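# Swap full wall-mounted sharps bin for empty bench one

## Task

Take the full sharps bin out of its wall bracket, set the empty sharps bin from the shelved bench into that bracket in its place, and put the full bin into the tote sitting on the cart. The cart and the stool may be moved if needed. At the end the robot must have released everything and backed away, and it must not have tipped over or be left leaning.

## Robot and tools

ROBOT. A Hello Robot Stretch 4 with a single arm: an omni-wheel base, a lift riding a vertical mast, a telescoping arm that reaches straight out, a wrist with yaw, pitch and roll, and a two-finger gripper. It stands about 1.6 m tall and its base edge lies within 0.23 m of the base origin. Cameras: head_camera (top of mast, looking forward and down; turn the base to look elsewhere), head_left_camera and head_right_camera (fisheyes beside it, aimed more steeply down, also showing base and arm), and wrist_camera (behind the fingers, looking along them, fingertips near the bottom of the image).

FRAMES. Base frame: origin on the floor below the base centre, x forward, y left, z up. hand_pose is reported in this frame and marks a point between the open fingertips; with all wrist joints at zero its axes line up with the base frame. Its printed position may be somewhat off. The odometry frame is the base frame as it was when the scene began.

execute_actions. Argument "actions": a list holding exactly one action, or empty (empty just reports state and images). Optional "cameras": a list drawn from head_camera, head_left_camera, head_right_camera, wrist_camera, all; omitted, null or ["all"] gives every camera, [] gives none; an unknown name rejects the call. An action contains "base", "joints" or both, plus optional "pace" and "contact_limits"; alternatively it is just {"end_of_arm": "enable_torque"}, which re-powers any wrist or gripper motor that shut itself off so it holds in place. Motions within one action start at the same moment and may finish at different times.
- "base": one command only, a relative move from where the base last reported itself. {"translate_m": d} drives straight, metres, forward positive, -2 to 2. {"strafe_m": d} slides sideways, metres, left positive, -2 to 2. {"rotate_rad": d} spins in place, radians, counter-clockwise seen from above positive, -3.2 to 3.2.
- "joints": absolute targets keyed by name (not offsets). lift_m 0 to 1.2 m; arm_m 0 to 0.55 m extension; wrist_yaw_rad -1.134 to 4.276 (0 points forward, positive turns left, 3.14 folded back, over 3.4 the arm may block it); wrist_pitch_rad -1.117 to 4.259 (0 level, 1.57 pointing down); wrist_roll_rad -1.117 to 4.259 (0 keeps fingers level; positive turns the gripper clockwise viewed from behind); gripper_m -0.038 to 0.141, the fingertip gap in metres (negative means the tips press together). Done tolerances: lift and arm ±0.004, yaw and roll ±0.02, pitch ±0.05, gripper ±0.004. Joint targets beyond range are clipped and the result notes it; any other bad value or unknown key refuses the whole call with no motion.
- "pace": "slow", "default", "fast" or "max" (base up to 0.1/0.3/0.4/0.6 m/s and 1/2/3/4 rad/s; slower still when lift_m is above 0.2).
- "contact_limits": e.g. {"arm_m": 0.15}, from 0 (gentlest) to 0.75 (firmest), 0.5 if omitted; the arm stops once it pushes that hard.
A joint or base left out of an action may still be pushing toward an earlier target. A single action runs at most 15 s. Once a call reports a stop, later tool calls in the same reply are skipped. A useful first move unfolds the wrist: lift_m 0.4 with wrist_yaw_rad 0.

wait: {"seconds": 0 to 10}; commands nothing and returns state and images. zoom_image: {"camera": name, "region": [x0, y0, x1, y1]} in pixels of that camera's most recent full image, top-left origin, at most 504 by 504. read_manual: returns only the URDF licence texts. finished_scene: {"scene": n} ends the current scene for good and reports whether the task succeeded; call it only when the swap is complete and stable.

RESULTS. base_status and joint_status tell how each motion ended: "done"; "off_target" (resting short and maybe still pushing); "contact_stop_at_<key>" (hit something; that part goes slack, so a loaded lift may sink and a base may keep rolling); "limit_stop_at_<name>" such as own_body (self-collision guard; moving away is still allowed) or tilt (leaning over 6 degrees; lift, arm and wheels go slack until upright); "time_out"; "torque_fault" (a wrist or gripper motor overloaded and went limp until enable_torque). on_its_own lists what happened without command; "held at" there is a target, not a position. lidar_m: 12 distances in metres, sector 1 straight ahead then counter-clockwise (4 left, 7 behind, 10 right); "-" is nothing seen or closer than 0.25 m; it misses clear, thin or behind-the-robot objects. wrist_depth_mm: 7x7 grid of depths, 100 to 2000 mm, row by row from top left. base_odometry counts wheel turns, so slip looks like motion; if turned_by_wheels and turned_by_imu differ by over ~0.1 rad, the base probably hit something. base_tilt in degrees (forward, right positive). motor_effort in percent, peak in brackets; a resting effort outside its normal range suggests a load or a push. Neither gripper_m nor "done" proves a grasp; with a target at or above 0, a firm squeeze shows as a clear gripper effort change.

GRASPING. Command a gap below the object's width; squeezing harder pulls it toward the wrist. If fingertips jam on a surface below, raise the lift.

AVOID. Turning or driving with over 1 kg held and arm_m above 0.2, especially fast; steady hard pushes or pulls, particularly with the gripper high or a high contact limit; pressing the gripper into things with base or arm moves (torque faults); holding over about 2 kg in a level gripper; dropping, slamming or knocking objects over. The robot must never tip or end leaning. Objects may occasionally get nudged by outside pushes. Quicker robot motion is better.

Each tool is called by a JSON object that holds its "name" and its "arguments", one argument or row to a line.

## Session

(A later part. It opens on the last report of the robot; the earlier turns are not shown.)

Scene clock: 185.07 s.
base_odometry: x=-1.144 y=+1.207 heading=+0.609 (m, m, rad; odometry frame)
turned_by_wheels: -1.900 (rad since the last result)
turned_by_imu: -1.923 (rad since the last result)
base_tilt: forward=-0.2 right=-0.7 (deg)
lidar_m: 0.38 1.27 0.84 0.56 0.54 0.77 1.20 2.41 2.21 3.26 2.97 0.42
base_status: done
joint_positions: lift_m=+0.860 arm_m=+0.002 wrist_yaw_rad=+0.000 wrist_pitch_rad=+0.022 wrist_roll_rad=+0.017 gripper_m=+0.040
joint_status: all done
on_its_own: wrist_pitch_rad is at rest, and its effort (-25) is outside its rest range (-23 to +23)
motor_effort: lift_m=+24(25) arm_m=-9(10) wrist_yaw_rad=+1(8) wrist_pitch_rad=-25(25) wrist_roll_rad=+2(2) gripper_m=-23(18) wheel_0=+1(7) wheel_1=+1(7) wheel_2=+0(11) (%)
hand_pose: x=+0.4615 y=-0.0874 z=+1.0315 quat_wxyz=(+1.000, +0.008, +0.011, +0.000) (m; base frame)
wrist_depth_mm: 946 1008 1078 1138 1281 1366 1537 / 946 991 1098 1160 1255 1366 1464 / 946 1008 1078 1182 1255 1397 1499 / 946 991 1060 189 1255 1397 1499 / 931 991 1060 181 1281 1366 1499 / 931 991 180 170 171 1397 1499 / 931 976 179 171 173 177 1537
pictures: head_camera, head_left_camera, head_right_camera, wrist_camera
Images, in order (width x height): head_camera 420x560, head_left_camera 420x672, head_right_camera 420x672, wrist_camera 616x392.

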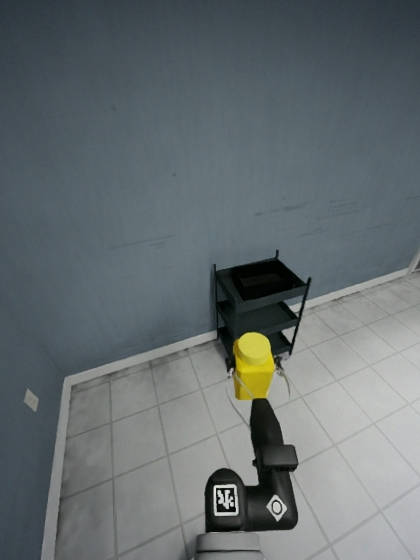

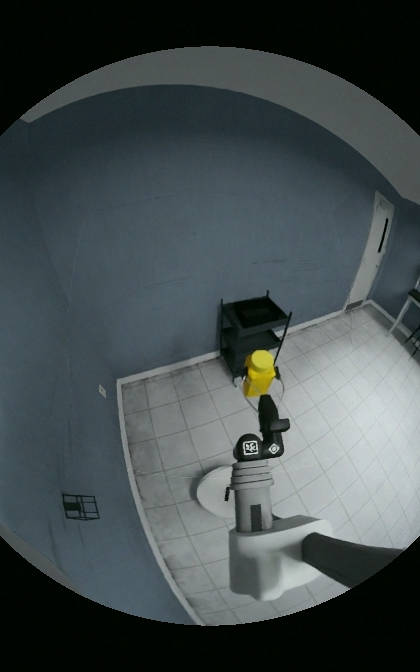

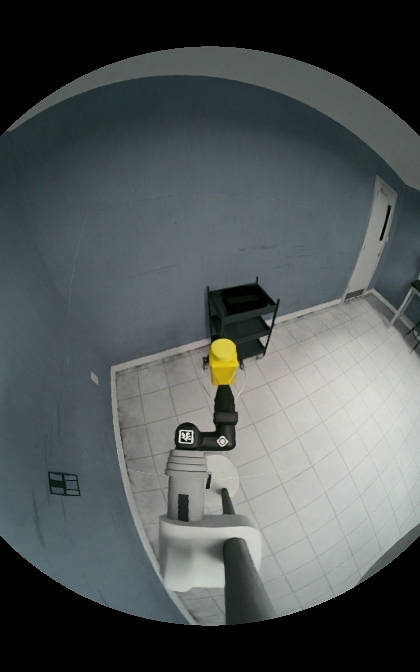

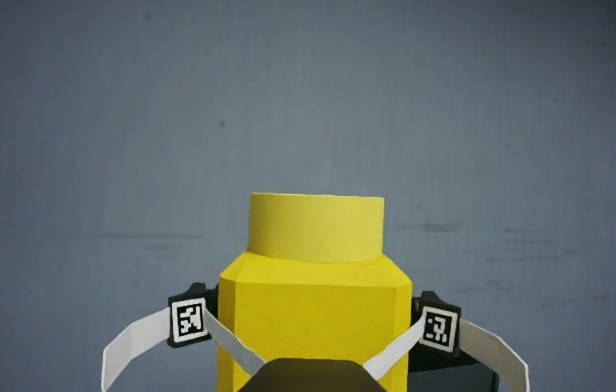

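{"name": "execute_actions", "arguments": {
  "actions": [
    {"base": {"rotate_rad": 0.365}, "pace": "fast"}
  ],
  "cameras": []
}}

{"name": "execute_actions", "arguments": {
  "actions": [
    {"base": {"strafe_m": -0.62}, "pace": "fast"}
  ],
  "cameras": []
}}

{"name": "execute_actions", "arguments": {
  "actions": [
    {"base": {"translate_m": 0.3}, "pace": "fast"}
  ]
}}

Scene clock: 229.03 s.
base_odometry: x=-1.144 y=+1.207 heading=+0.974 (m, m, rad; odometry frame)
turned_by_wheels: +0.365 (rad since the last result)
turned_by_imu: +0.370 (rad since the last result)
base_tilt: forward=-0.2 right=-0.8 (deg)
lidar_m: 0.37 0.96 0.62 0.55 0.70 0.99 2.44 2.21 2.68 3.23 1.23 0.41
base_status: done
joint_positions: lift_m=+0.860 arm_m=+0.002 wrist_yaw_rad=+0.000 wrist_pitch_rad=+0.022 wrist_roll_rad=+0.017 gripper_m=+0.040
joint_status: not commanded
on_its_own: wrist_pitch_rad is at rest, and its effort (-26) is outside its rest range (-23 to +23)
motor_effort: lift_m=+24(25) arm_m=-9(9) wrist_yaw_rad=+1(3) wrist_pitch_rad=-26(25) wrist_roll_rad=+2(2) gripper_m=-22(23) wheel_0=-2(6) wheel_1=-1(4) wheel_2=-1(6) (%)
hand_pose: x=+0.4616 y=-0.0873 z=+1.0315 quat_wxyz=(+1.000, +0.008, +0.011, +0.000) (m; base frame)
wrist_depth_mm: 1025 1078 1060 1078 1060 1060 1042 / 1042 1078 1078 1078 1060 1060 1060 / 1042 1060 1060 1060 1042 1042 1042 / 1060 1078 1078 189 1042 1042 1042 / 1078 1078 1060 182 1025 1025 1042 / 1060 1060 180 171 172 1025 1025 / 1078 1042 179 171 174 177 891
pictures: none
No camera images: the call's "cameras" was empty. Leave "cameras" out to get every camera's image.

Scene clock: 231.90 s.
base_odometry: x=-0.632 y=+0.858 heading=+0.974 (m, m, rad; odometry frame)
turned_by_wheels: +0.000 (rad since the last result)
turned_by_imu: +0.002 (rad since the last result)
base_tilt: forward=-0.2 right=-0.8 (deg)
lidar_m: 0.40 1.32 1.32 1.17 1.33 1.88 2.12 1.96 2.71 2.62 1.75 0.43
base_status: done
joint_positions: lift_m=+0.860 arm_m=+0.002 wrist_yaw_rad=+0.000 wrist_pitch_rad=+0.022 wrist_roll_rad=+0.017 gripper_m=+0.040
joint_status: not commanded
on_its_own: wrist_pitch_rad is at rest, and its effort (-26) is outside its rest range (-23 to +23)
motor_effort: lift_m=+24(24) arm_m=-9(9) wrist_yaw_rad=+1(1) wrist_pitch_rad=-26(25) wrist_roll_rad=+2(2) gripper_m=-20(20) wheel_0=-2(9) wheel_1=+1(15) wheel_2=+0(1) (%)
hand_pose: x=+0.4615 y=-0.0874 z=+1.0315 quat_wxyz=(+1.000, +0.008, +0.011, +0.000) (m; base frame)
wrist_depth_mm: 1078 1060 1060 1060 1042 1042 1025 / 1060 1078 1060 1042 1042 1042 1042 / 1060 1060 1042 1025 1025 1042 1025 / 1078 1060 1060 189 1025 1042 1042 / 1060 1060 1060 182 1042 1025 1025 / 1060 1060 180 171 171 1025 1008 / 1078 1042 179 171 173 177 1008
pictures: none
No camera images: the call's "cameras" was empty. Leave "cameras" out to get every camera's image.

Scene clock: 234.07 s.
base_odometry: x=-0.463 y=+1.106 heading=+0.974 (m, m, rad; odometry frame)
turned_by_wheels: +0.000 (rad since the last result)
turned_by_imu: +0.001 (rad since the last result)
base_tilt: forward=-0.1 right=-0.7 (deg)
lidar_m: 0.36 0.57 1.32 1.17 1.33 1.88 2.23 2.24 2.69 2.63 1.36 0.40
base_status: done
joint_positions: lift_m=+0.860 arm_m=+0.002 wrist_yaw_rad=+0.000 wrist_pitch_rad=+0.022 wrist_roll_rad=+0.017 gripper_m=+0.040
joint_status: not commanded
on_its_own: wrist_pitch_rad is at rest, and its effort (-26) is outside its rest range (-23 to +23)
motor_effort: lift_m=+24(24) arm_m=-9(9) wrist_yaw_rad=+0(1) wrist_pitch_rad=-26(26) wrist_roll_rad=+3(2) gripper_m=-19(21) wheel_0=+0(5) wheel_1=+1(6) wheel_2=+1(12) (%)
hand_pose: x=+0.4615 y=-0.0874 z=+1.0315 quat_wxyz=(+1.000, +0.008, +0.011, +0.000) (m; base frame)
wrist_depth_mm: 778 759 768 750 750 750 741 / 759 759 759 750 750 741 741 / 768 759 759 750 750 741 741 / 759 759 750 189 750 741 732 / 768 759 759 182 741 741 732 / 759 759 180 170 171 741 732 / 768 750 178 171 173 177 732
pictures: head_camera, head_left_camera, head_right_camera, wrist_camera
Images, in order (width x height): head_camera 420x560, head_left_camera 420x672, head_right_camera 420x672, wrist_camera 616x392.

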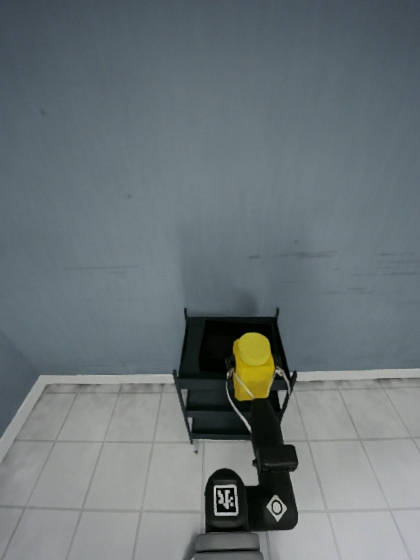

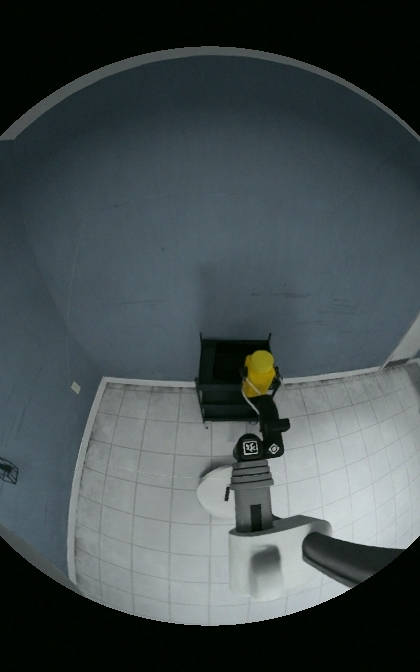

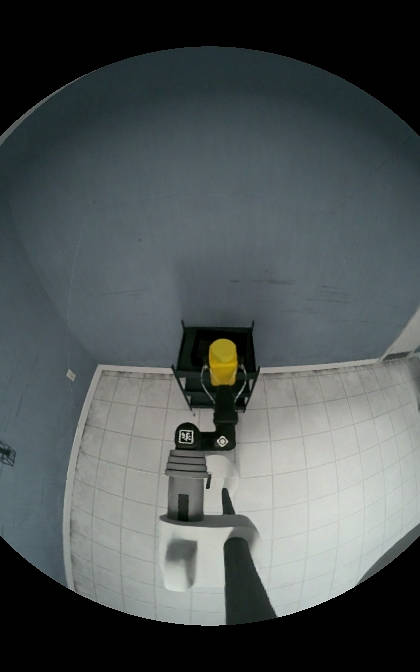

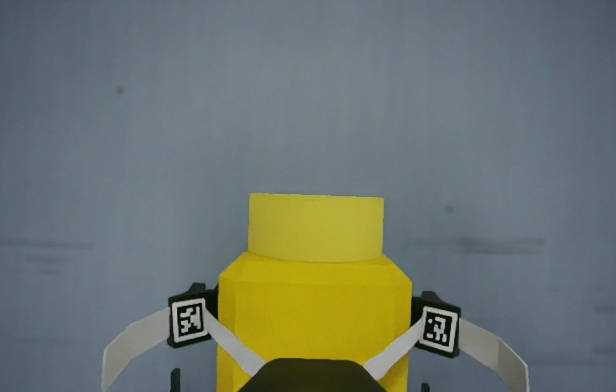

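{"name": "zoom_image", "arguments": {
  "camera": "head_camera",
  "region": [165, 295, 305, 415]
}}

{"name": "zoom_image", "arguments": {
  "camera": "head_right_camera",
  "region": [160, 305, 280, 415]
}}

{"name": "zoom_image", "arguments": {
  "camera": "head_left_camera",
  "region": [180, 320, 300, 430]
}}

Region (165, 295, 305, 415) of head_camera's 420x560 image, scaled by 3.600, with more detail than that image has; it fills the top 432 rows of this view, and the rest is white.

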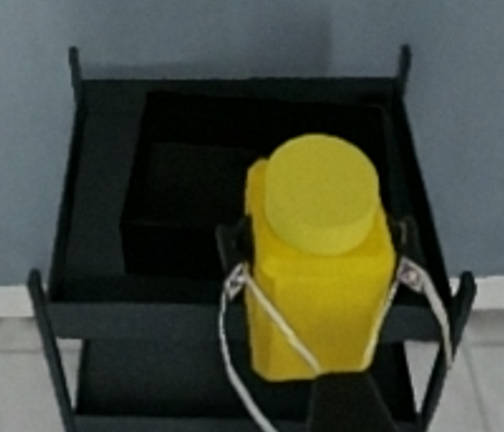

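Region (160, 305, 280, 415) of head_right_camera's 420x672 image, scaled by 4.200, with more detail than that image has; it fills the top 462 rows of this view, and the rest is white.

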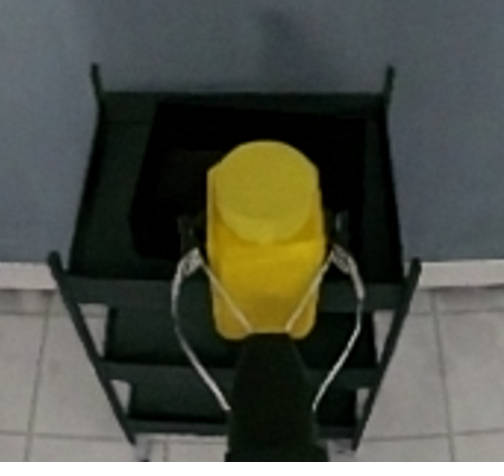

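Region (180, 320, 300, 430) of head_left_camera's 420x672 image, scaled by 4.200, with more detail than that image has; it fills the top 462 rows of this view, and the rest is white.

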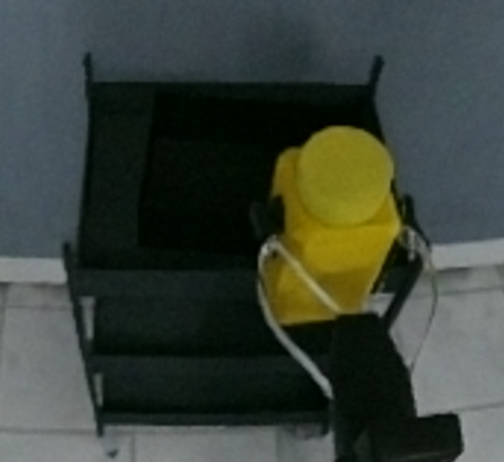

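{"name": "execute_actions", "arguments": {
  "actions": [
    {"joints": {"arm_m": 0.29, "lift_m": 0.72}}
  ]
}}

Scene clock: 265.53 s.
base_odometry: x=-0.463 y=+1.106 heading=+0.974 (m, m, rad; odometry frame)
turned_by_wheels: +0.000 (rad since the last result)
turned_by_imu: +0.001 (rad since the last result)
base_tilt: forward=-0.1 right=-0.8 (deg)
lidar_m: 0.56 0.58 1.31 1.21 1.34 1.87 2.27 2.26 2.71 2.63 1.37 0.56
base_status: not commanded
joint_positions: lift_m=+0.720 arm_m=+0.288 wrist_yaw_rad=+0.000 wrist_pitch_rad=+0.022 wrist_roll_rad=+0.017 gripper_m=+0.040
joint_status: all done
on_its_own: wrist_pitch_rad is at rest, and its effort (-26) is outside its rest range (-23 to +23)
motor_effort: lift_m=+19(21) arm_m=+10(10) wrist_yaw_rad=+0(0) wrist_pitch_rad=-26(27) wrist_roll_rad=+2(2) gripper_m=-20(20) wheel_0=+0(0) wheel_1=+1(0) wheel_2=+1(1) (%)
hand_pose: x=+0.7477 y=-0.0874 z=+0.8920 quat_wxyz=(+1.000, +0.008, +0.011, +0.000) (m; base frame)
wrist_depth_mm: 480 477 473 469 466 462 459 / 477 473 469 466 462 462 459 / 477 473 469 466 462 462 455 / 477 469 469 189 462 462 459 / 473 473 469 181 459 459 452 / 473 466 179 170 171 459 452 / 473 469 179 171 174 177 452
pictures: head_camera, head_left_camera, head_right_camera, wrist_camera
Images, in order (width x height): head_camera 420x560, head_left_camera 420x672, head_right_camera 420x672, wrist_camera 616x392.

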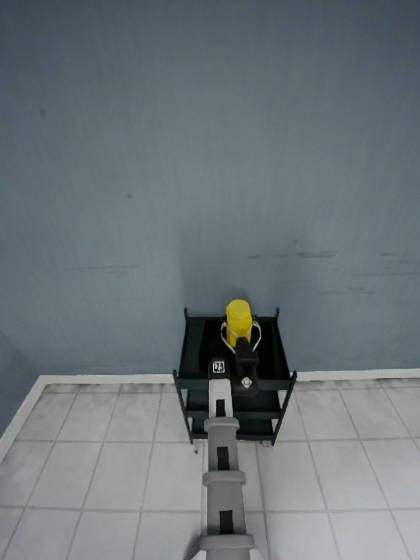

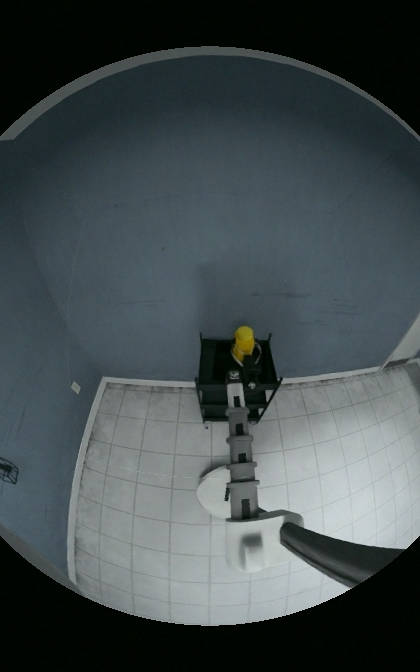

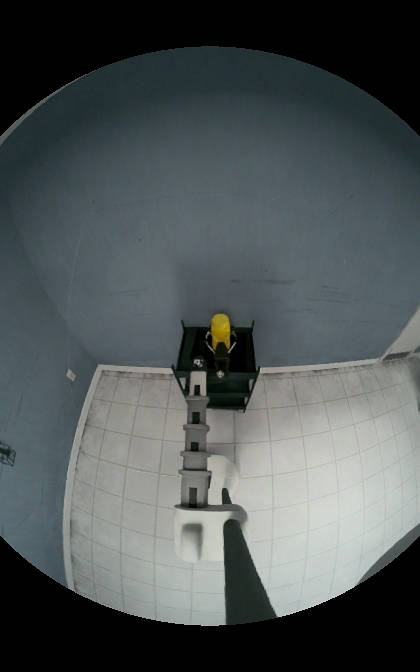

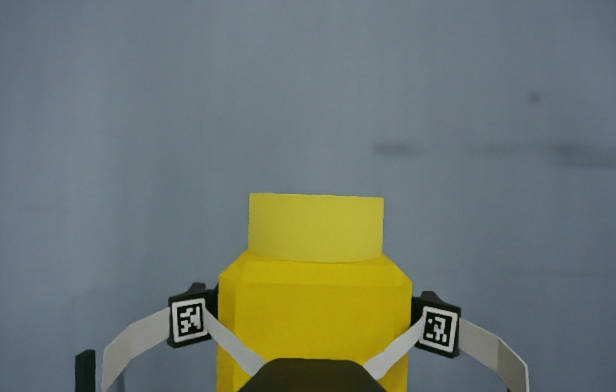

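{"name": "zoom_image", "arguments": {
  "camera": "head_camera",
  "region": [165, 290, 305, 410]
}}

Region (165, 290, 305, 410) of head_camera's 420x560 image, scaled by 3.600, with more detail than that image has; it fills the top 432 rows of this view, and the rest is white.

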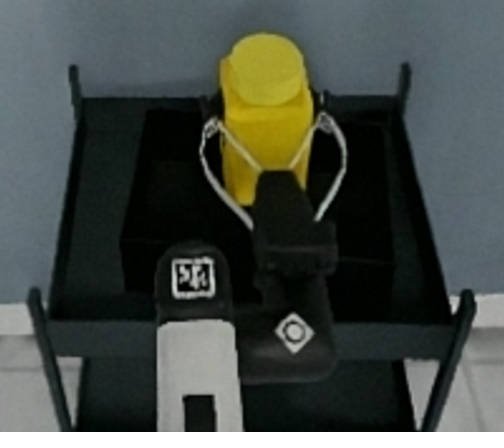

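{"name": "execute_actions", "arguments": {
  "actions": [
    {"joints": {"lift_m": 0.64}, "pace": "slow"}
  ],
  "cameras": ["head_camera", "wrist_camera"]
}}

Scene clock: 287.27 s.
base_odometry: x=-0.463 y=+1.106 heading=+0.974 (m, m, rad; odometry frame)
turned_by_wheels: +0.000 (rad since the last result)
turned_by_imu: +0.001 (rad since the last result)
base_tilt: forward=-0.2 right=-0.8 (deg)
lidar_m: 0.54 0.58 1.30 1.18 1.33 1.87 2.28 2.26 2.75 2.61 1.34 0.55
base_status: not commanded
joint_positions: lift_m=+0.640 arm_m=+0.288 wrist_yaw_rad=+0.000 wrist_pitch_rad=+0.022 wrist_roll_rad=+0.017 gripper_m=+0.040
joint_status: all done
on_its_own: wrist_pitch_rad is at rest, and its effort (-26) is outside its rest range (-23 to +23)
motor_effort: lift_m=+18(19) arm_m=+10(10) wrist_yaw_rad=+0(0) wrist_pitch_rad=-26(26) wrist_roll_rad=+3(3) gripper_m=-20(21) wheel_0=+0(0) wheel_1=+1(1) wheel_2=+1(1) (%)
hand_pose: x=+0.7477 y=-0.0874 z=+0.8120 quat_wxyz=(+1.000, +0.008, +0.011, +0.000) (m; base frame)
wrist_depth_mm: 477 477 473 469 466 462 459 / 477 477 469 469 462 459 459 / 480 473 469 466 462 462 455 / 473 473 469 189 462 459 455 / 473 469 466 182 459 459 455 / 473 469 180 171 172 459 452 / 329 267 179 171 173 177 452
pictures: head_camera, wrist_camera
Images, in order (width x height): head_camera 420x560, wrist_camera 616x392.

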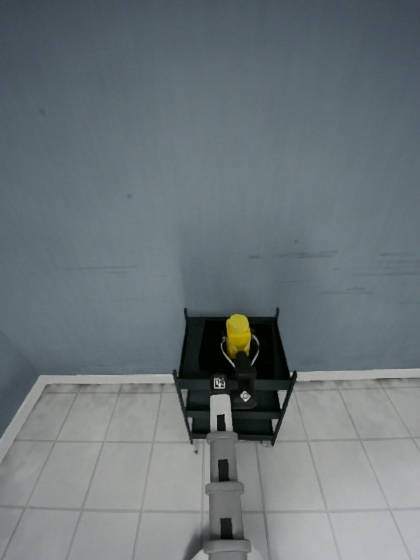

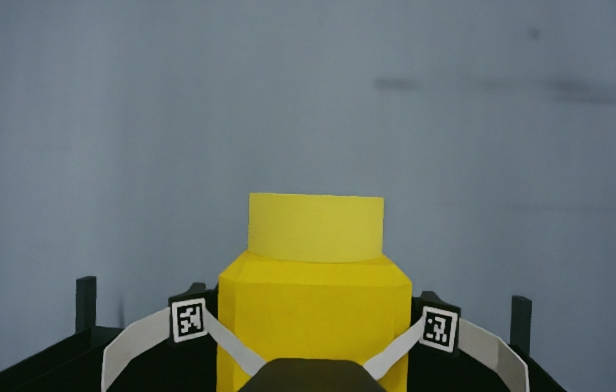

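{"name": "execute_actions", "arguments": {
  "actions": [
    {"joints": {"lift_m": 0.615}, "pace": "slow"}
  ],
  "cameras": ["wrist_camera"]
}}

Scene clock: 299.60 s.
base_odometry: x=-0.463 y=+1.106 heading=+0.974 (m, m, rad; odometry frame)
turned_by_wheels: +0.000 (rad since the last result)
turned_by_imu: +0.001 (rad since the last result)
base_tilt: forward=-0.2 right=-0.7 (deg)
lidar_m: 0.54 0.56 1.32 1.20 1.35 1.87 2.24 2.25 2.71 2.62 1.38 0.57
base_status: not commanded
joint_positions: lift_m=+0.616 arm_m=+0.288 wrist_yaw_rad=+0.000 wrist_pitch_rad=+0.009 wrist_roll_rad=+0.017 gripper_m=+0.040
joint_status: all done
motor_effort: lift_m=+13(17) arm_m=+9(10) wrist_yaw_rad=+0(1) wrist_pitch_rad=+13(26) wrist_roll_rad=+2(2) gripper_m=-20(20) wheel_0=+0(1) wheel_1=+1(1) wheel_2=+1(1) (%)
hand_pose: x=+0.7478 y=-0.0873 z=+0.7913 quat_wxyz=(+1.000, +0.008, +0.004, +0.000) (m; base frame)
wrist_depth_mm: 488 484 480 477 469 466 469 / 480 480 473 469 469 462 462 / 477 477 473 469 466 462 459 / 477 473 473 187 462 459 459 / 477 469 466 183 459 459 452 / 469 387 180 171 172 452 452 / 229 253 178 170 173 177 351
pictures: wrist_camera
Images, in order (width x height): wrist_camera 616x392.

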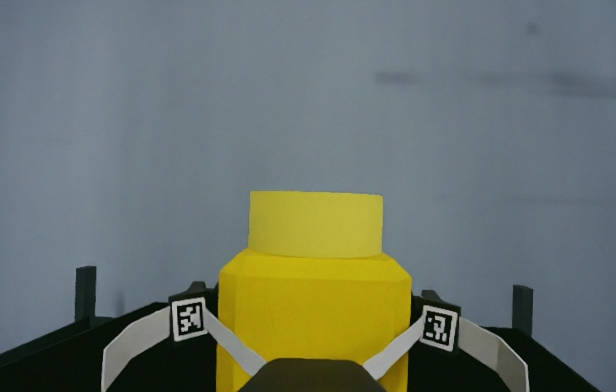

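{"name": "execute_actions", "arguments": {
  "actions": [
    {"joints": {"lift_m": 0.621, "gripper_m": 0.141}}
  ],
  "cameras": ["head_camera", "wrist_camera"]
}}

Scene clock: 307.33 s.
base_odometry: x=-0.463 y=+1.106 heading=+0.974 (m, m, rad; odometry frame)
turned_by_wheels: +0.000 (rad since the last result)
turned_by_imu: +0.001 (rad since the last result)
base_tilt: forward=-0.3 right=-0.8 (deg)
lidar_m: 0.54 0.59 1.31 1.18 1.33 1.88 2.24 2.26 2.72 2.64 1.35 0.57
base_status: not commanded
joint_positions: lift_m=+0.621 arm_m=+0.288 wrist_yaw_rad=+0.000 wrist_pitch_rad=+0.015 wrist_roll_rad=+0.017 gripper_m=+0.141
joint_status: all done
motor_effort: lift_m=+23(21) arm_m=+9(9) wrist_yaw_rad=+0(0) wrist_pitch_rad=-6(13) wrist_roll_rad=+2(2) gripper_m=+2(19) wheel_0=+1(1) wheel_1=+1(1) wheel_2=+1(1) (%)
hand_pose: x=+0.7477 y=-0.0874 z=+0.7946 quat_wxyz=(+1.000, +0.008, +0.007, +0.000) (m; base frame)
wrist_depth_mm: 484 477 477 473 469 462 462 / 480 480 473 469 466 466 459 / 480 473 473 466 466 459 459 / 477 473 469 203 462 459 455 / 477 473 466 198 462 455 459 / 469 210 190 186 186 213 452 / 230 279 322 147 193 287 452
pictures: head_camera, wrist_camera
Images, in order (width x height): head_camera 420x560, wrist_camera 616x392.

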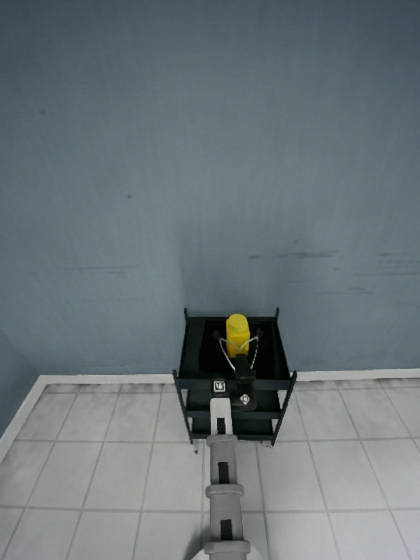

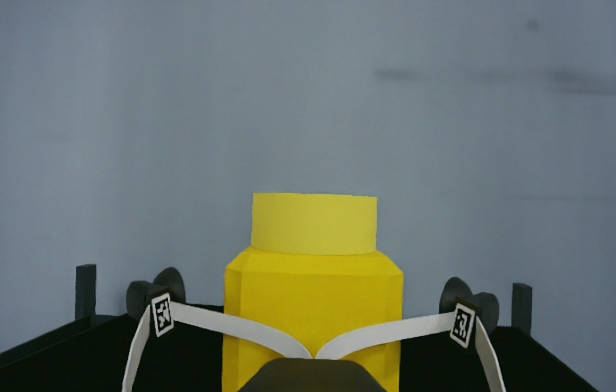

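{"name": "execute_actions", "arguments": {
  "actions": [
    {"joints": {"lift_m": 0.68, "arm_m": 0.0}}
  ],
  "cameras": ["head_camera"]
}}

{"name": "execute_actions", "arguments": {
  "actions": [
    {"base": {"rotate_rad": -1.94}, "joints": {"lift_m": 0.35}, "pace": "fast"}
  ],
  "cameras": ["head_camera"]
}}

Scene clock: 341.43 s.
base_odometry: x=-0.463 y=+1.106 heading=+0.974 (m, m, rad; odometry frame)
turned_by_wheels: +0.000 (rad since the last result)
turned_by_imu: +0.001 (rad since the last result)
base_tilt: forward=-0.2 right=-0.7 (deg)
lidar_m: 0.55 0.57 1.33 1.20 1.34 1.87 2.24 2.24 2.74 2.64 1.37 0.57
base_status: not commanded
joint_positions: lift_m=+0.680 arm_m=+0.002 wrist_yaw_rad=+0.000 wrist_pitch_rad=+0.016 wrist_roll_rad=+0.017 gripper_m=+0.141
joint_status: all done
motor_effort: lift_m=+23(25) arm_m=-9(11) wrist_yaw_rad=+0(0) wrist_pitch_rad=-7(8) wrist_roll_rad=+2(2) gripper_m=+1(1) wheel_0=+0(0) wheel_1=+0(0) wheel_2=+1(1) (%)
hand_pose: x=+0.4616 y=-0.0874 z=+0.8535 quat_wxyz=(+1.000, +0.008, +0.008, +0.000) (m; base frame)
wrist_depth_mm: 788 768 759 750 750 750 741 / 768 759 759 759 750 741 732 / 768 768 759 750 750 741 741 / 768 759 759 750 750 741 741 / 759 759 750 741 741 732 741 / 759 211 549 469 580 213 732 / 750 445 413 148 382 517 732
pictures: head_camera
Images, in order (width x height): head_camera 420x560.

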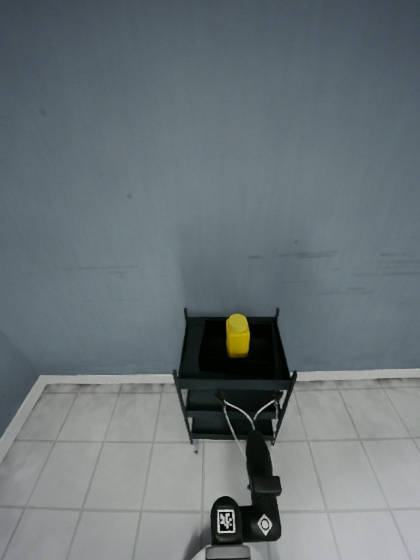

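Scene clock: 343.47 s.
base_odometry: x=-0.463 y=+1.106 heading=-0.966 (m, m, rad; odometry frame)
turned_by_wheels: -1.940 (rad since the last result)
turned_by_imu: -1.965 (rad since the last result)
base_tilt: forward=-0.2 right=-0.7 (deg)
lidar_m: 2.65 2.27 1.20 0.56 0.56 1.08 1.30 1.17 1.42 2.30 2.21 2.39
base_status: done
joint_positions: lift_m=+0.350 arm_m=+0.002 wrist_yaw_rad=+0.000 wrist_pitch_rad=+0.016 wrist_roll_rad=+0.017 gripper_m=+0.141
joint_status: all done
motor_effort: lift_m=+17(21) arm_m=-9(9) wrist_yaw_rad=-1(0) wrist_pitch_rad=-6(7) wrist_roll_rad=+2(2) gripper_m=+0(3) wheel_0=+1(6) wheel_1=+1(9) wheel_2=-1(9) (%)
hand_pose: x=+0.4616 y=-0.0874 z=+0.5240 quat_wxyz=(+1.000, +0.008, +0.008, +0.000) (m; base frame)
wrist_depth_mm: - - - - - - - / - - - - - - - / - - - - - - - / - - - - - - - / - - - - - - - / 1983 211 1921 - - 213 - / 1308 1308 1366 147 1430 1308 1499
pictures: head_camera
Images, in order (width x height): head_camera 420x560.

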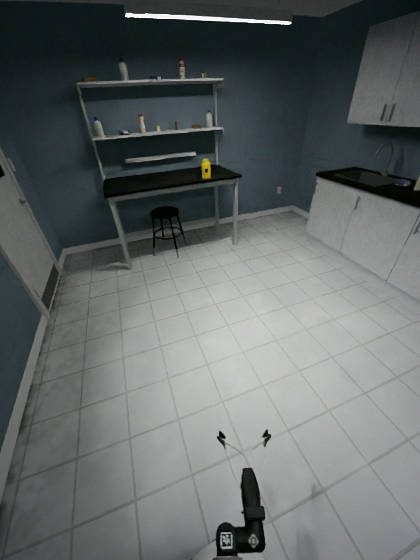

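{"name": "execute_actions", "arguments": {
  "actions": [
    {"base": {"translate_m": 2.0}, "joints": {"lift_m": 0.84}, "pace": "max"}
  ],
  "cameras": []
}}

{"name": "execute_actions", "arguments": {
  "actions": [
    {"base": {"rotate_rad": 0.365}, "pace": "fast"}
  ],
  "cameras": ["head_camera", "wrist_camera"]
}}

Scene clock: 359.30 s.
base_odometry: x=+0.674 y=-0.539 heading=-0.966 (m, m, rad; odometry frame)
turned_by_wheels: +0.000 (rad since the last result)
turned_by_imu: +0.004 (rad since the last result)
base_tilt: forward=-0.1 right=-0.7 (deg)
lidar_m: 0.73 0.74 0.84 1.59 1.62 1.82 2.24 3.15 1.80 1.48 1.48 0.93
base_status: done
joint_positions: lift_m=+0.840 arm_m=+0.002 wrist_yaw_rad=+0.000 wrist_pitch_rad=+0.015 wrist_roll_rad=+0.017 gripper_m=+0.141
joint_status: all done
motor_effort: lift_m=+22(26) arm_m=-9(9) wrist_yaw_rad=+0(2) wrist_pitch_rad=-8(8) wrist_roll_rad=+2(2) gripper_m=+0(2) wheel_0=-1(8) wheel_1=+0(6) wheel_2=+1(15) (%)
hand_pose: x=+0.4615 y=-0.0874 z=+1.0136 quat_wxyz=(+1.000, +0.008, +0.008, +0.000) (m; base frame)
wrist_depth_mm: 1182 1255 1366 1430 1576 1756 1863 / 1025 1138 1308 1430 1576 1808 1921 / 1182 1255 1336 1430 1576 1708 1921 / 1182 1255 1281 1464 1576 1708 1863 / 1060 1138 634 1281 1576 1756 1863 / 525 210 580 654 683 213 1863 / 530 580 1308 147 759 1708 1808
pictures: none
No camera images: the call's "cameras" was empty. Leave "cameras" out to get every camera's image.

Scene clock: 360.43 s.
base_odometry: x=+0.674 y=-0.539 heading=-0.601 (m, m, rad; odometry frame)
turned_by_wheels: +0.365 (rad since the last result)
turned_by_imu: +0.370 (rad since the last result)
base_tilt: forward=-0.2 right=-0.7 (deg)
lidar_m: 0.74 0.80 1.11 1.60 1.70 2.01 3.17 2.93 1.53 1.46 1.57 0.79
base_status: done
joint_positions: lift_m=+0.840 arm_m=+0.002 wrist_yaw_rad=+0.000 wrist_pitch_rad=+0.015 wrist_roll_rad=+0.017 gripper_m=+0.141
joint_status: not commanded
motor_effort: lift_m=+22(22) arm_m=-9(9) wrist_yaw_rad=+2(0) wrist_pitch_rad=-7(8) wrist_roll_rad=+2(2) gripper_m=-2(0) wheel_0=+0(7) wheel_1=+0(5) wheel_2=+0(10) (%)
hand_pose: x=+0.4615 y=-0.0874 z=+1.0136 quat_wxyz=(+1.000, +0.008, +0.008, +0.000) (m; base frame)
wrist_depth_mm: 1397 1366 1366 1366 1308 1366 1336 / 1160 1366 1118 1336 1366 1255 1336 / 1397 1397 1336 1336 1308 1308 1308 / 1366 1366 1336 1336 1308 1308 1281 / 1060 1138 1229 1336 1098 960 1308 / 580 211 564 591 591 213 621 / 1229 580 1336 147 569 564 564
pictures: head_camera, wrist_camera
Images, in order (width x height): head_camera 420x560, wrist_camera 616x392.

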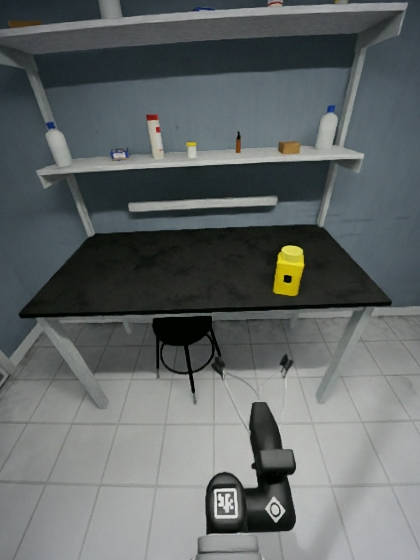

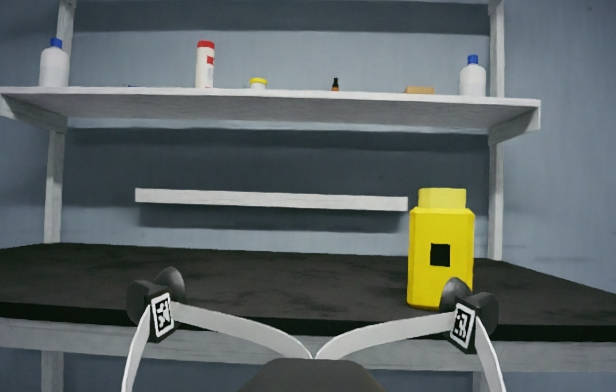

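{"name": "zoom_image", "arguments": {
  "camera": "wrist_camera",
  "region": [360, 170, 520, 330]
}}

{"name": "zoom_image", "arguments": {
  "camera": "head_camera",
  "region": [230, 230, 350, 330]
}}

Region (360, 170, 520, 330) of wrist_camera's 616x392 image, scaled by 3.150.

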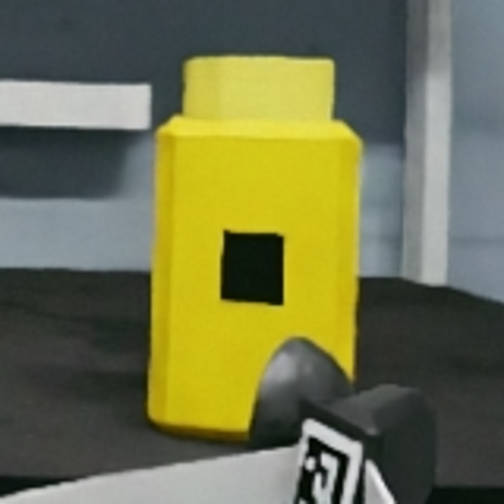

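Region (230, 230, 350, 330) of head_camera's 420x560 image, scaled by 4.200, with more detail than that image has.

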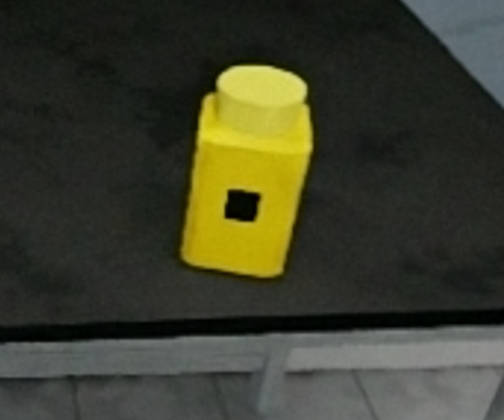

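{"name": "execute_actions", "arguments": {
  "actions": [
    {"base": {"rotate_rad": -0.24}, "joints": {"lift_m": 0.868}, "pace": "fast"}
  ],
  "cameras": []
}}

{"name": "execute_actions", "arguments": {
  "actions": [
    {"base": {"translate_m": 0.24}, "pace": "fast"}
  ],
  "cameras": ["head_camera", "wrist_camera"]
}}

Scene clock: 390.27 s.
base_odometry: x=+0.674 y=-0.539 heading=-0.841 (m, m, rad; odometry frame)
turned_by_wheels: -0.240 (rad since the last result)
turned_by_imu: -0.242 (rad since the last result)
base_tilt: forward=-0.2 right=-0.7 (deg)
lidar_m: 0.74 0.75 0.91 1.61 1.62 1.96 3.16 3.16 1.69 1.48 1.47 0.87
base_status: done
joint_positions: lift_m=+0.868 arm_m=+0.002 wrist_yaw_rad=+0.000 wrist_pitch_rad=+0.015 wrist_roll_rad=+0.017 gripper_m=+0.141
joint_status: all done
motor_effort: lift_m=+23(24) arm_m=-9(9) wrist_yaw_rad=+1(2) wrist_pitch_rad=-8(7) wrist_roll_rad=+2(2) gripper_m=+1(1) wheel_0=+2(4) wheel_1=+1(7) wheel_2=-1(6) (%)
hand_pose: x=+0.4615 y=-0.0874 z=+1.0415 quat_wxyz=(+1.000, +0.008, +0.008, +0.000) (m; base frame)
wrist_depth_mm: 1229 1281 1336 1397 1464 1537 1661 / 1060 1255 1336 1397 1464 1537 1618 / 1205 1255 1308 1397 1430 1576 1618 / 1229 1255 1336 1397 1464 1537 1661 / 1205 1255 1336 634 1464 1537 1618 / 621 210 615 627 715 213 1576 / 530 544 585 148 654 683 1576
pictures: none
No camera images: the call's "cameras" was empty. Leave "cameras" out to get every camera's image.

Scene clock: 392.23 s.
base_odometry: x=+0.834 y=-0.718 heading=-0.841 (m, m, rad; odometry frame)
turned_by_wheels: +0.000 (rad since the last result)
turned_by_imu: +0.001 (rad since the last result)
base_tilt: forward=-0.2 right=-0.8 (deg)
lidar_m: 0.52 0.51 0.63 1.62 1.68 2.01 3.39 3.42 1.62 1.42 1.42 0.60
base_status: done
joint_positions: lift_m=+0.868 arm_m=+0.002 wrist_yaw_rad=+0.000 wrist_pitch_rad=+0.015 wrist_roll_rad=+0.017 gripper_m=+0.141
joint_status: not commanded
motor_effort: lift_m=+23(23) arm_m=-9(9) wrist_yaw_rad=+1(1) wrist_pitch_rad=-7(8) wrist_roll_rad=+2(2) gripper_m=+0(0) wheel_0=-1(5) wheel_1=-1(4) wheel_2=+2(9) (%)
hand_pose: x=+0.4615 y=-0.0874 z=+1.0415 quat_wxyz=(+1.000, +0.008, +0.008, +0.000) (m; base frame)
wrist_depth_mm: 1025 1060 1118 1160 1229 1308 1397 / 831 831 891 976 991 1281 1366 / 1025 1060 1118 1160 1205 1281 1336 / 1008 1042 1098 1138 1229 1308 1336 / 1008 1042 1098 397 1182 1255 1366 / 621 211 615 394 715 213 1336 / 424 421 436 148 449 427 496
pictures: head_camera, wrist_camera
Images, in order (width x height): head_camera 420x560, wrist_camera 616x392.

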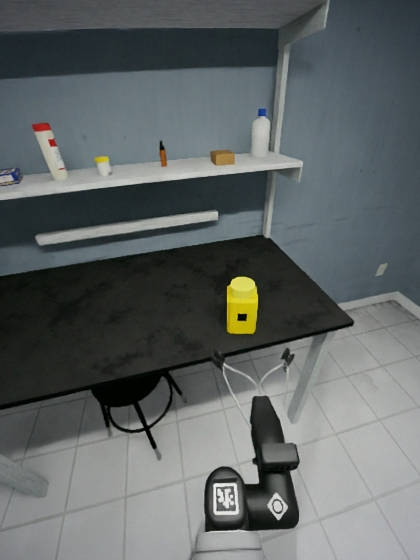

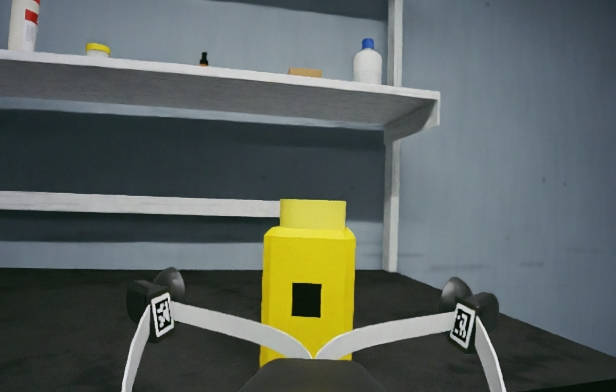

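{"name": "zoom_image", "arguments": {
  "camera": "wrist_camera",
  "region": [230, 180, 390, 380]
}}

Region (230, 180, 390, 380) of wrist_camera's 616x392 image, scaled by 2.520; it fills the left 403 columns of this view, and the rest is white.

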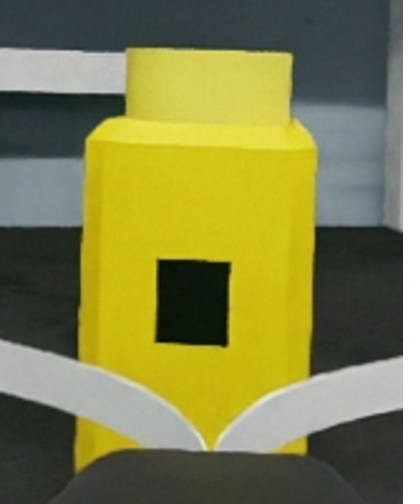

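{"name": "execute_actions", "arguments": {
  "actions": [
    {"base": {"strafe_m": 0.027}, "joints": {"wrist_yaw_rad": -0.1, "arm_m": 0.14}}
  ],
  "cameras": ["wrist_camera"]
}}

Scene clock: 415.13 s.
base_odometry: x=+0.855 y=-0.700 heading=-0.841 (m, m, rad; odometry frame)
turned_by_wheels: +0.000 (rad since the last result)
turned_by_imu: +0.001 (rad since the last result)
base_tilt: forward=-0.1 right=-0.7 (deg)
lidar_m: 0.50 0.52 0.64 1.60 1.65 1.99 3.40 3.41 1.65 1.44 1.44 0.58
base_status: done
joint_positions: lift_m=+0.868 arm_m=+0.138 wrist_yaw_rad=-0.100 wrist_pitch_rad=+0.015 wrist_roll_rad=+0.017 gripper_m=+0.141
joint_status: all done
motor_effort: lift_m=+23(23) arm_m=+10(9) wrist_yaw_rad=+0(3) wrist_pitch_rad=-8(8) wrist_roll_rad=+2(2) gripper_m=+0(1) wheel_0=+0(8) wheel_1=-1(10) wheel_2=+0(3) (%)
hand_pose: x=+0.5875 y=-0.1157 z=+1.0415 quat_wxyz=(+0.999, +0.009, +0.007, -0.050) (m; base frame)
wrist_depth_mm: 597 640 976 1060 1138 1255 1336 / 842 831 820 809 866 1255 1336 / 878 931 991 1060 1138 1229 1336 / 854 904 976 304 1160 1255 1336 / 878 917 960 271 1138 1255 1336 / 609 210 270 271 699 213 1336 / 418 418 379 147 421 424 488
pictures: wrist_camera
Images, in order (width x height): wrist_camera 616x392.

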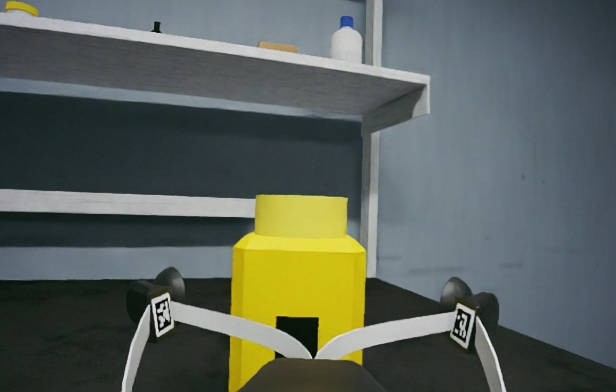

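{"name": "zoom_image", "arguments": {
  "camera": "wrist_camera",
  "region": [200, 180, 400, 380]
}}

Region (200, 180, 400, 380) of wrist_camera's 616x392 image, scaled by 2.520.

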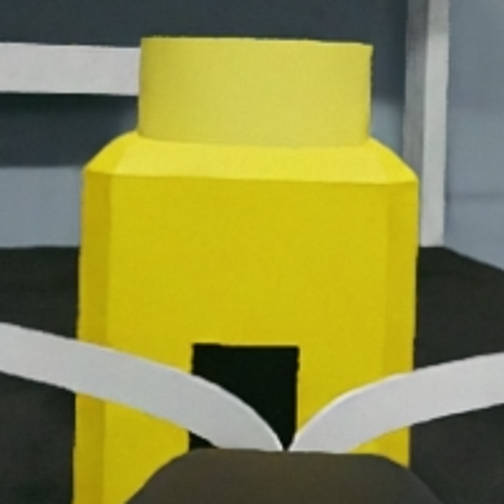

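{"name": "execute_actions", "arguments": {
  "actions": [
    {"joints": {"arm_m": 0.225}}
  ],
  "cameras": ["wrist_camera"]
}}

{"name": "execute_actions", "arguments": {
  "actions": [
    {"joints": {"gripper_m": 0.045}}
  ],
  "cameras": ["wrist_camera"]
}}

Scene clock: 424.63 s.
base_odometry: x=+0.855 y=-0.700 heading=-0.841 (m, m, rad; odometry frame)
turned_by_wheels: +0.000 (rad since the last result)
turned_by_imu: +0.001 (rad since the last result)
base_tilt: forward=-0.2 right=-0.7 (deg)
lidar_m: 0.51 0.50 0.63 1.62 1.65 1.98 3.41 3.38 1.67 1.46 1.45 0.58
base_status: not commanded
joint_positions: lift_m=+0.868 arm_m=+0.223 wrist_yaw_rad=-0.100 wrist_pitch_rad=+0.015 wrist_roll_rad=+0.017 gripper_m=+0.141
joint_status: all done
motor_effort: lift_m=+23(23) arm_m=+10(12) wrist_yaw_rad=+1(1) wrist_pitch_rad=-8(7) wrist_roll_rad=+2(2) gripper_m=+0(1) wheel_0=+0(0) wheel_1=-1(1) wheel_2=+0(0) (%)
hand_pose: x=+0.6725 y=-0.1158 z=+1.0415 quat_wxyz=(+0.999, +0.009, +0.007, -0.050) (m; base frame)
wrist_depth_mm: 580 597 634 788 1060 1138 1229 / 798 831 820 809 759 1138 1229 / 788 854 904 976 1042 1138 1229 / 788 831 891 199 1042 1118 1255 / 798 842 878 194 1042 1138 1255 / 615 210 186 186 186 213 1229 / 418 415 192 147 191 418 488
pictures: wrist_camera
Images, in order (width x height): wrist_camera 616x392.

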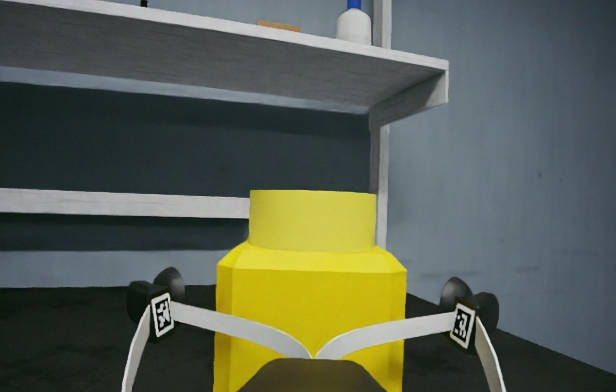

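Scene clock: 426.60 s.
base_odometry: x=+0.855 y=-0.700 heading=-0.841 (m, m, rad; odometry frame)
turned_by_wheels: +0.000 (rad since the last result)
turned_by_imu: +0.000 (rad since the last result)
base_tilt: forward=-0.1 right=-0.7 (deg)
lidar_m: 0.52 0.52 0.61 1.60 1.65 2.01 3.39 3.40 1.65 1.46 1.47 0.59
base_status: not commanded
joint_positions: lift_m=+0.868 arm_m=+0.223 wrist_yaw_rad=-0.100 wrist_pitch_rad=+0.015 wrist_roll_rad=+0.017 gripper_m=+0.045
joint_status: all done
motor_effort: lift_m=+23(23) arm_m=+10(10) wrist_yaw_rad=+1(0) wrist_pitch_rad=-6(8) wrist_roll_rad=+2(2) gripper_m=-22(22) wheel_0=+0(0) wheel_1=-1(1) wheel_2=+0(0) (%)
hand_pose: x=+0.6725 y=-0.1158 z=+1.0415 quat_wxyz=(+0.999, +0.009, +0.007, -0.050) (m; base frame)
wrist_depth_mm: 574 597 640 798 1060 1138 1255 / 788 842 820 798 759 1138 1229 / 798 842 904 976 1042 1118 1229 / 788 831 891 183 1042 1138 1229 / 788 842 878 179 931 1118 1255 / 609 627 174 170 171 1118 1229 / 418 392 174 170 170 178 484
pictures: wrist_camera
Images, in order (width x height): wrist_camera 616x392.

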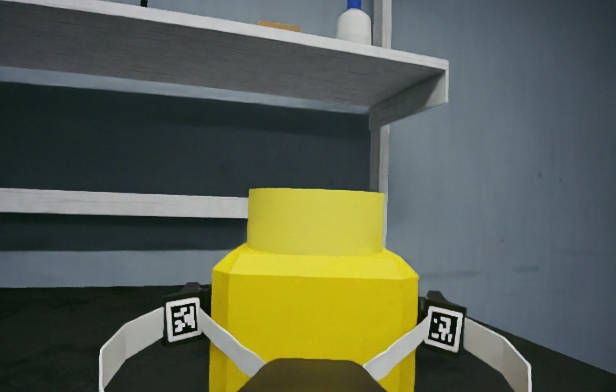

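{"name": "execute_actions", "arguments": {
  "actions": [
    {"joints": {"lift_m": 0.9}}
  ],
  "cameras": []
}}

{"name": "execute_actions", "arguments": {
  "actions": [
    {"joints": {"arm_m": 0.0, "wrist_yaw_rad": 0.0}}
  ]
}}

Scene clock: 458.07 s.
base_odometry: x=+0.855 y=-0.700 heading=-0.841 (m, m, rad; odometry frame)
turned_by_wheels: +0.000 (rad since the last result)
turned_by_imu: +0.001 (rad since the last result)
base_tilt: forward=-0.2 right=-0.7 (deg)
lidar_m: 0.51 0.50 0.63 1.62 1.64 1.99 3.38 3.43 1.66 1.45 1.46 0.60
base_status: not commanded
joint_positions: lift_m=+0.900 arm_m=+0.223 wrist_yaw_rad=-0.100 wrist_pitch_rad=+0.017 wrist_roll_rad=+0.017 gripper_m=+0.045
joint_status: all done
motor_effort: lift_m=+24(24) arm_m=+10(10) wrist_yaw_rad=+1(1) wrist_pitch_rad=-13(12) wrist_roll_rad=+3(2) gripper_m=-22(21) wheel_0=+0(0) wheel_1=-1(1) wheel_2=+0(0) (%)
hand_pose: x=+0.6725 y=-0.1158 z=+1.0730 quat_wxyz=(+0.999, +0.009, +0.008, -0.050) (m; base frame)
wrist_depth_mm: 530 569 891 976 1060 1160 1229 / 750 741 732 715 759 1160 1229 / 798 842 904 976 1008 1138 1229 / 788 842 904 183 1060 1118 1229 / 798 831 820 179 917 1118 1205 / 707 723 174 170 171 1118 1229 / 484 455 173 170 170 178 1229
pictures: none
No camera images: the call's "cameras" was empty. Leave "cameras" out to get every camera's image.

Scene clock: 459.83 s.
base_odometry: x=+0.855 y=-0.700 heading=-0.841 (m, m, rad; odometry frame)
turned_by_wheels: +0.000 (rad since the last result)
turned_by_imu: +0.000 (rad since the last result)
base_tilt: forward=-0.1 right=-0.8 (deg)
lidar_m: 0.39 0.51 0.63 1.62 1.64 1.97 3.40 3.40 1.66 1.45 1.46 0.39
base_status: not commanded
joint_positions: lift_m=+0.900 arm_m=+0.002 wrist_yaw_rad=+0.000 wrist_pitch_rad=+0.017 wrist_roll_rad=+0.017 gripper_m=+0.045
joint_status: all done
motor_effort: lift_m=+24(24) arm_m=-9(10) wrist_yaw_rad=+3(5) wrist_pitch_rad=-12(13) wrist_roll_rad=+2(2) gripper_m=-21(19) wheel_0=+0(0) wheel_1=-1(1) wheel_2=+0(0) (%)
hand_pose: x=+0.4615 y=-0.0874 z=+1.0729 quat_wxyz=(+1.000, +0.008, +0.009, +0.000) (m; base frame)
wrist_depth_mm: 1008 1060 1098 1160 1205 1308 1366 / 820 809 891 1138 1098 1281 1336 / 1008 1042 1098 1160 1118 1281 1366 / 991 1042 1098 183 1182 1255 1336 / 1008 1060 1078 179 1138 1281 1336 / 715 741 174 170 171 1255 1336 / 492 462 173 169 170 178 554
pictures: head_camera, head_left_camera, head_right_camera, wrist_camera
Images, in order (width x height): head_camera 420x560, head_left_camera 420x672, head_right_camera 420x672, wrist_camera 616x392.

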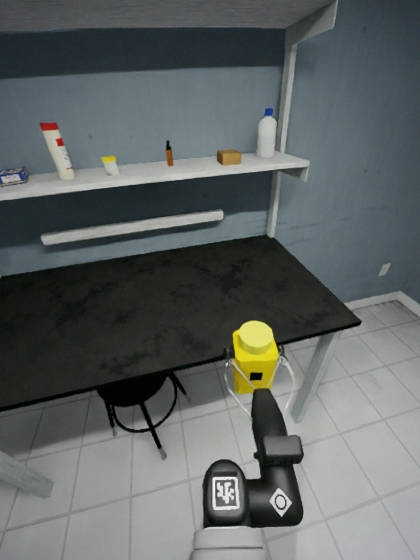

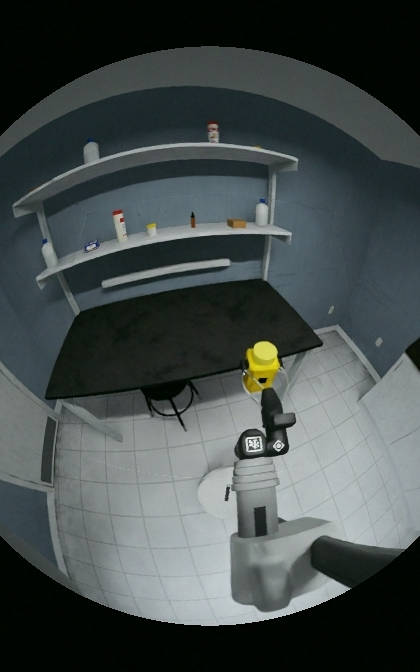

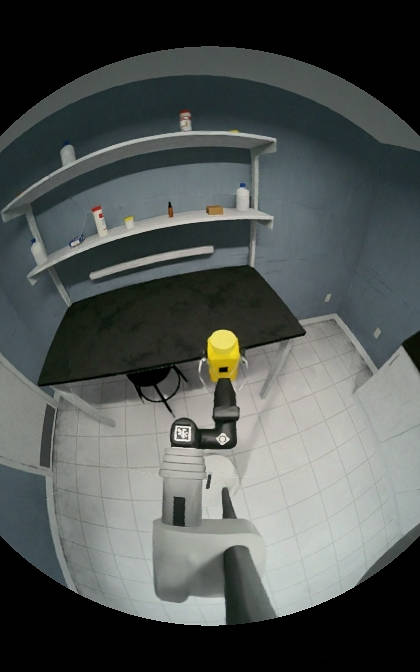

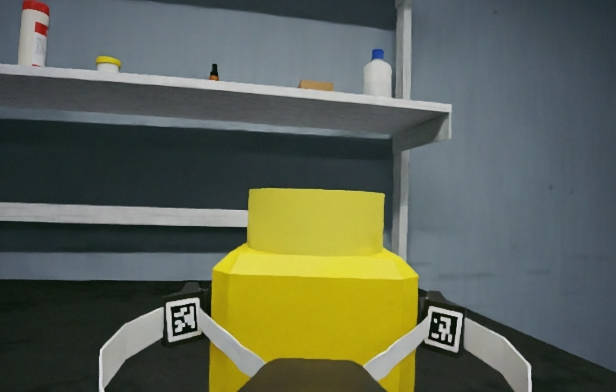

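{"name": "zoom_image", "arguments": {
  "camera": "head_camera",
  "region": [215, 310, 305, 400]
}}

Region (215, 310, 305, 400) of head_camera's 420x560 image, scaled by 5.600, with more detail than that image has.

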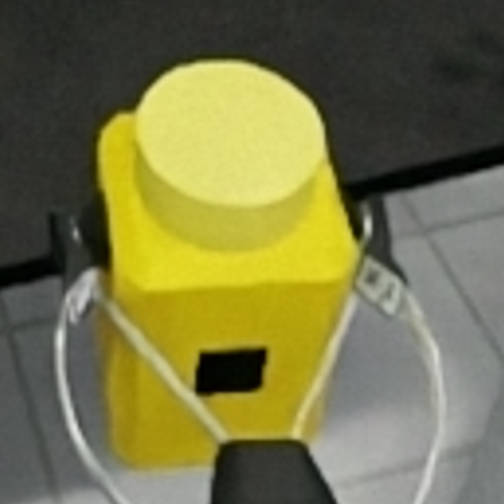

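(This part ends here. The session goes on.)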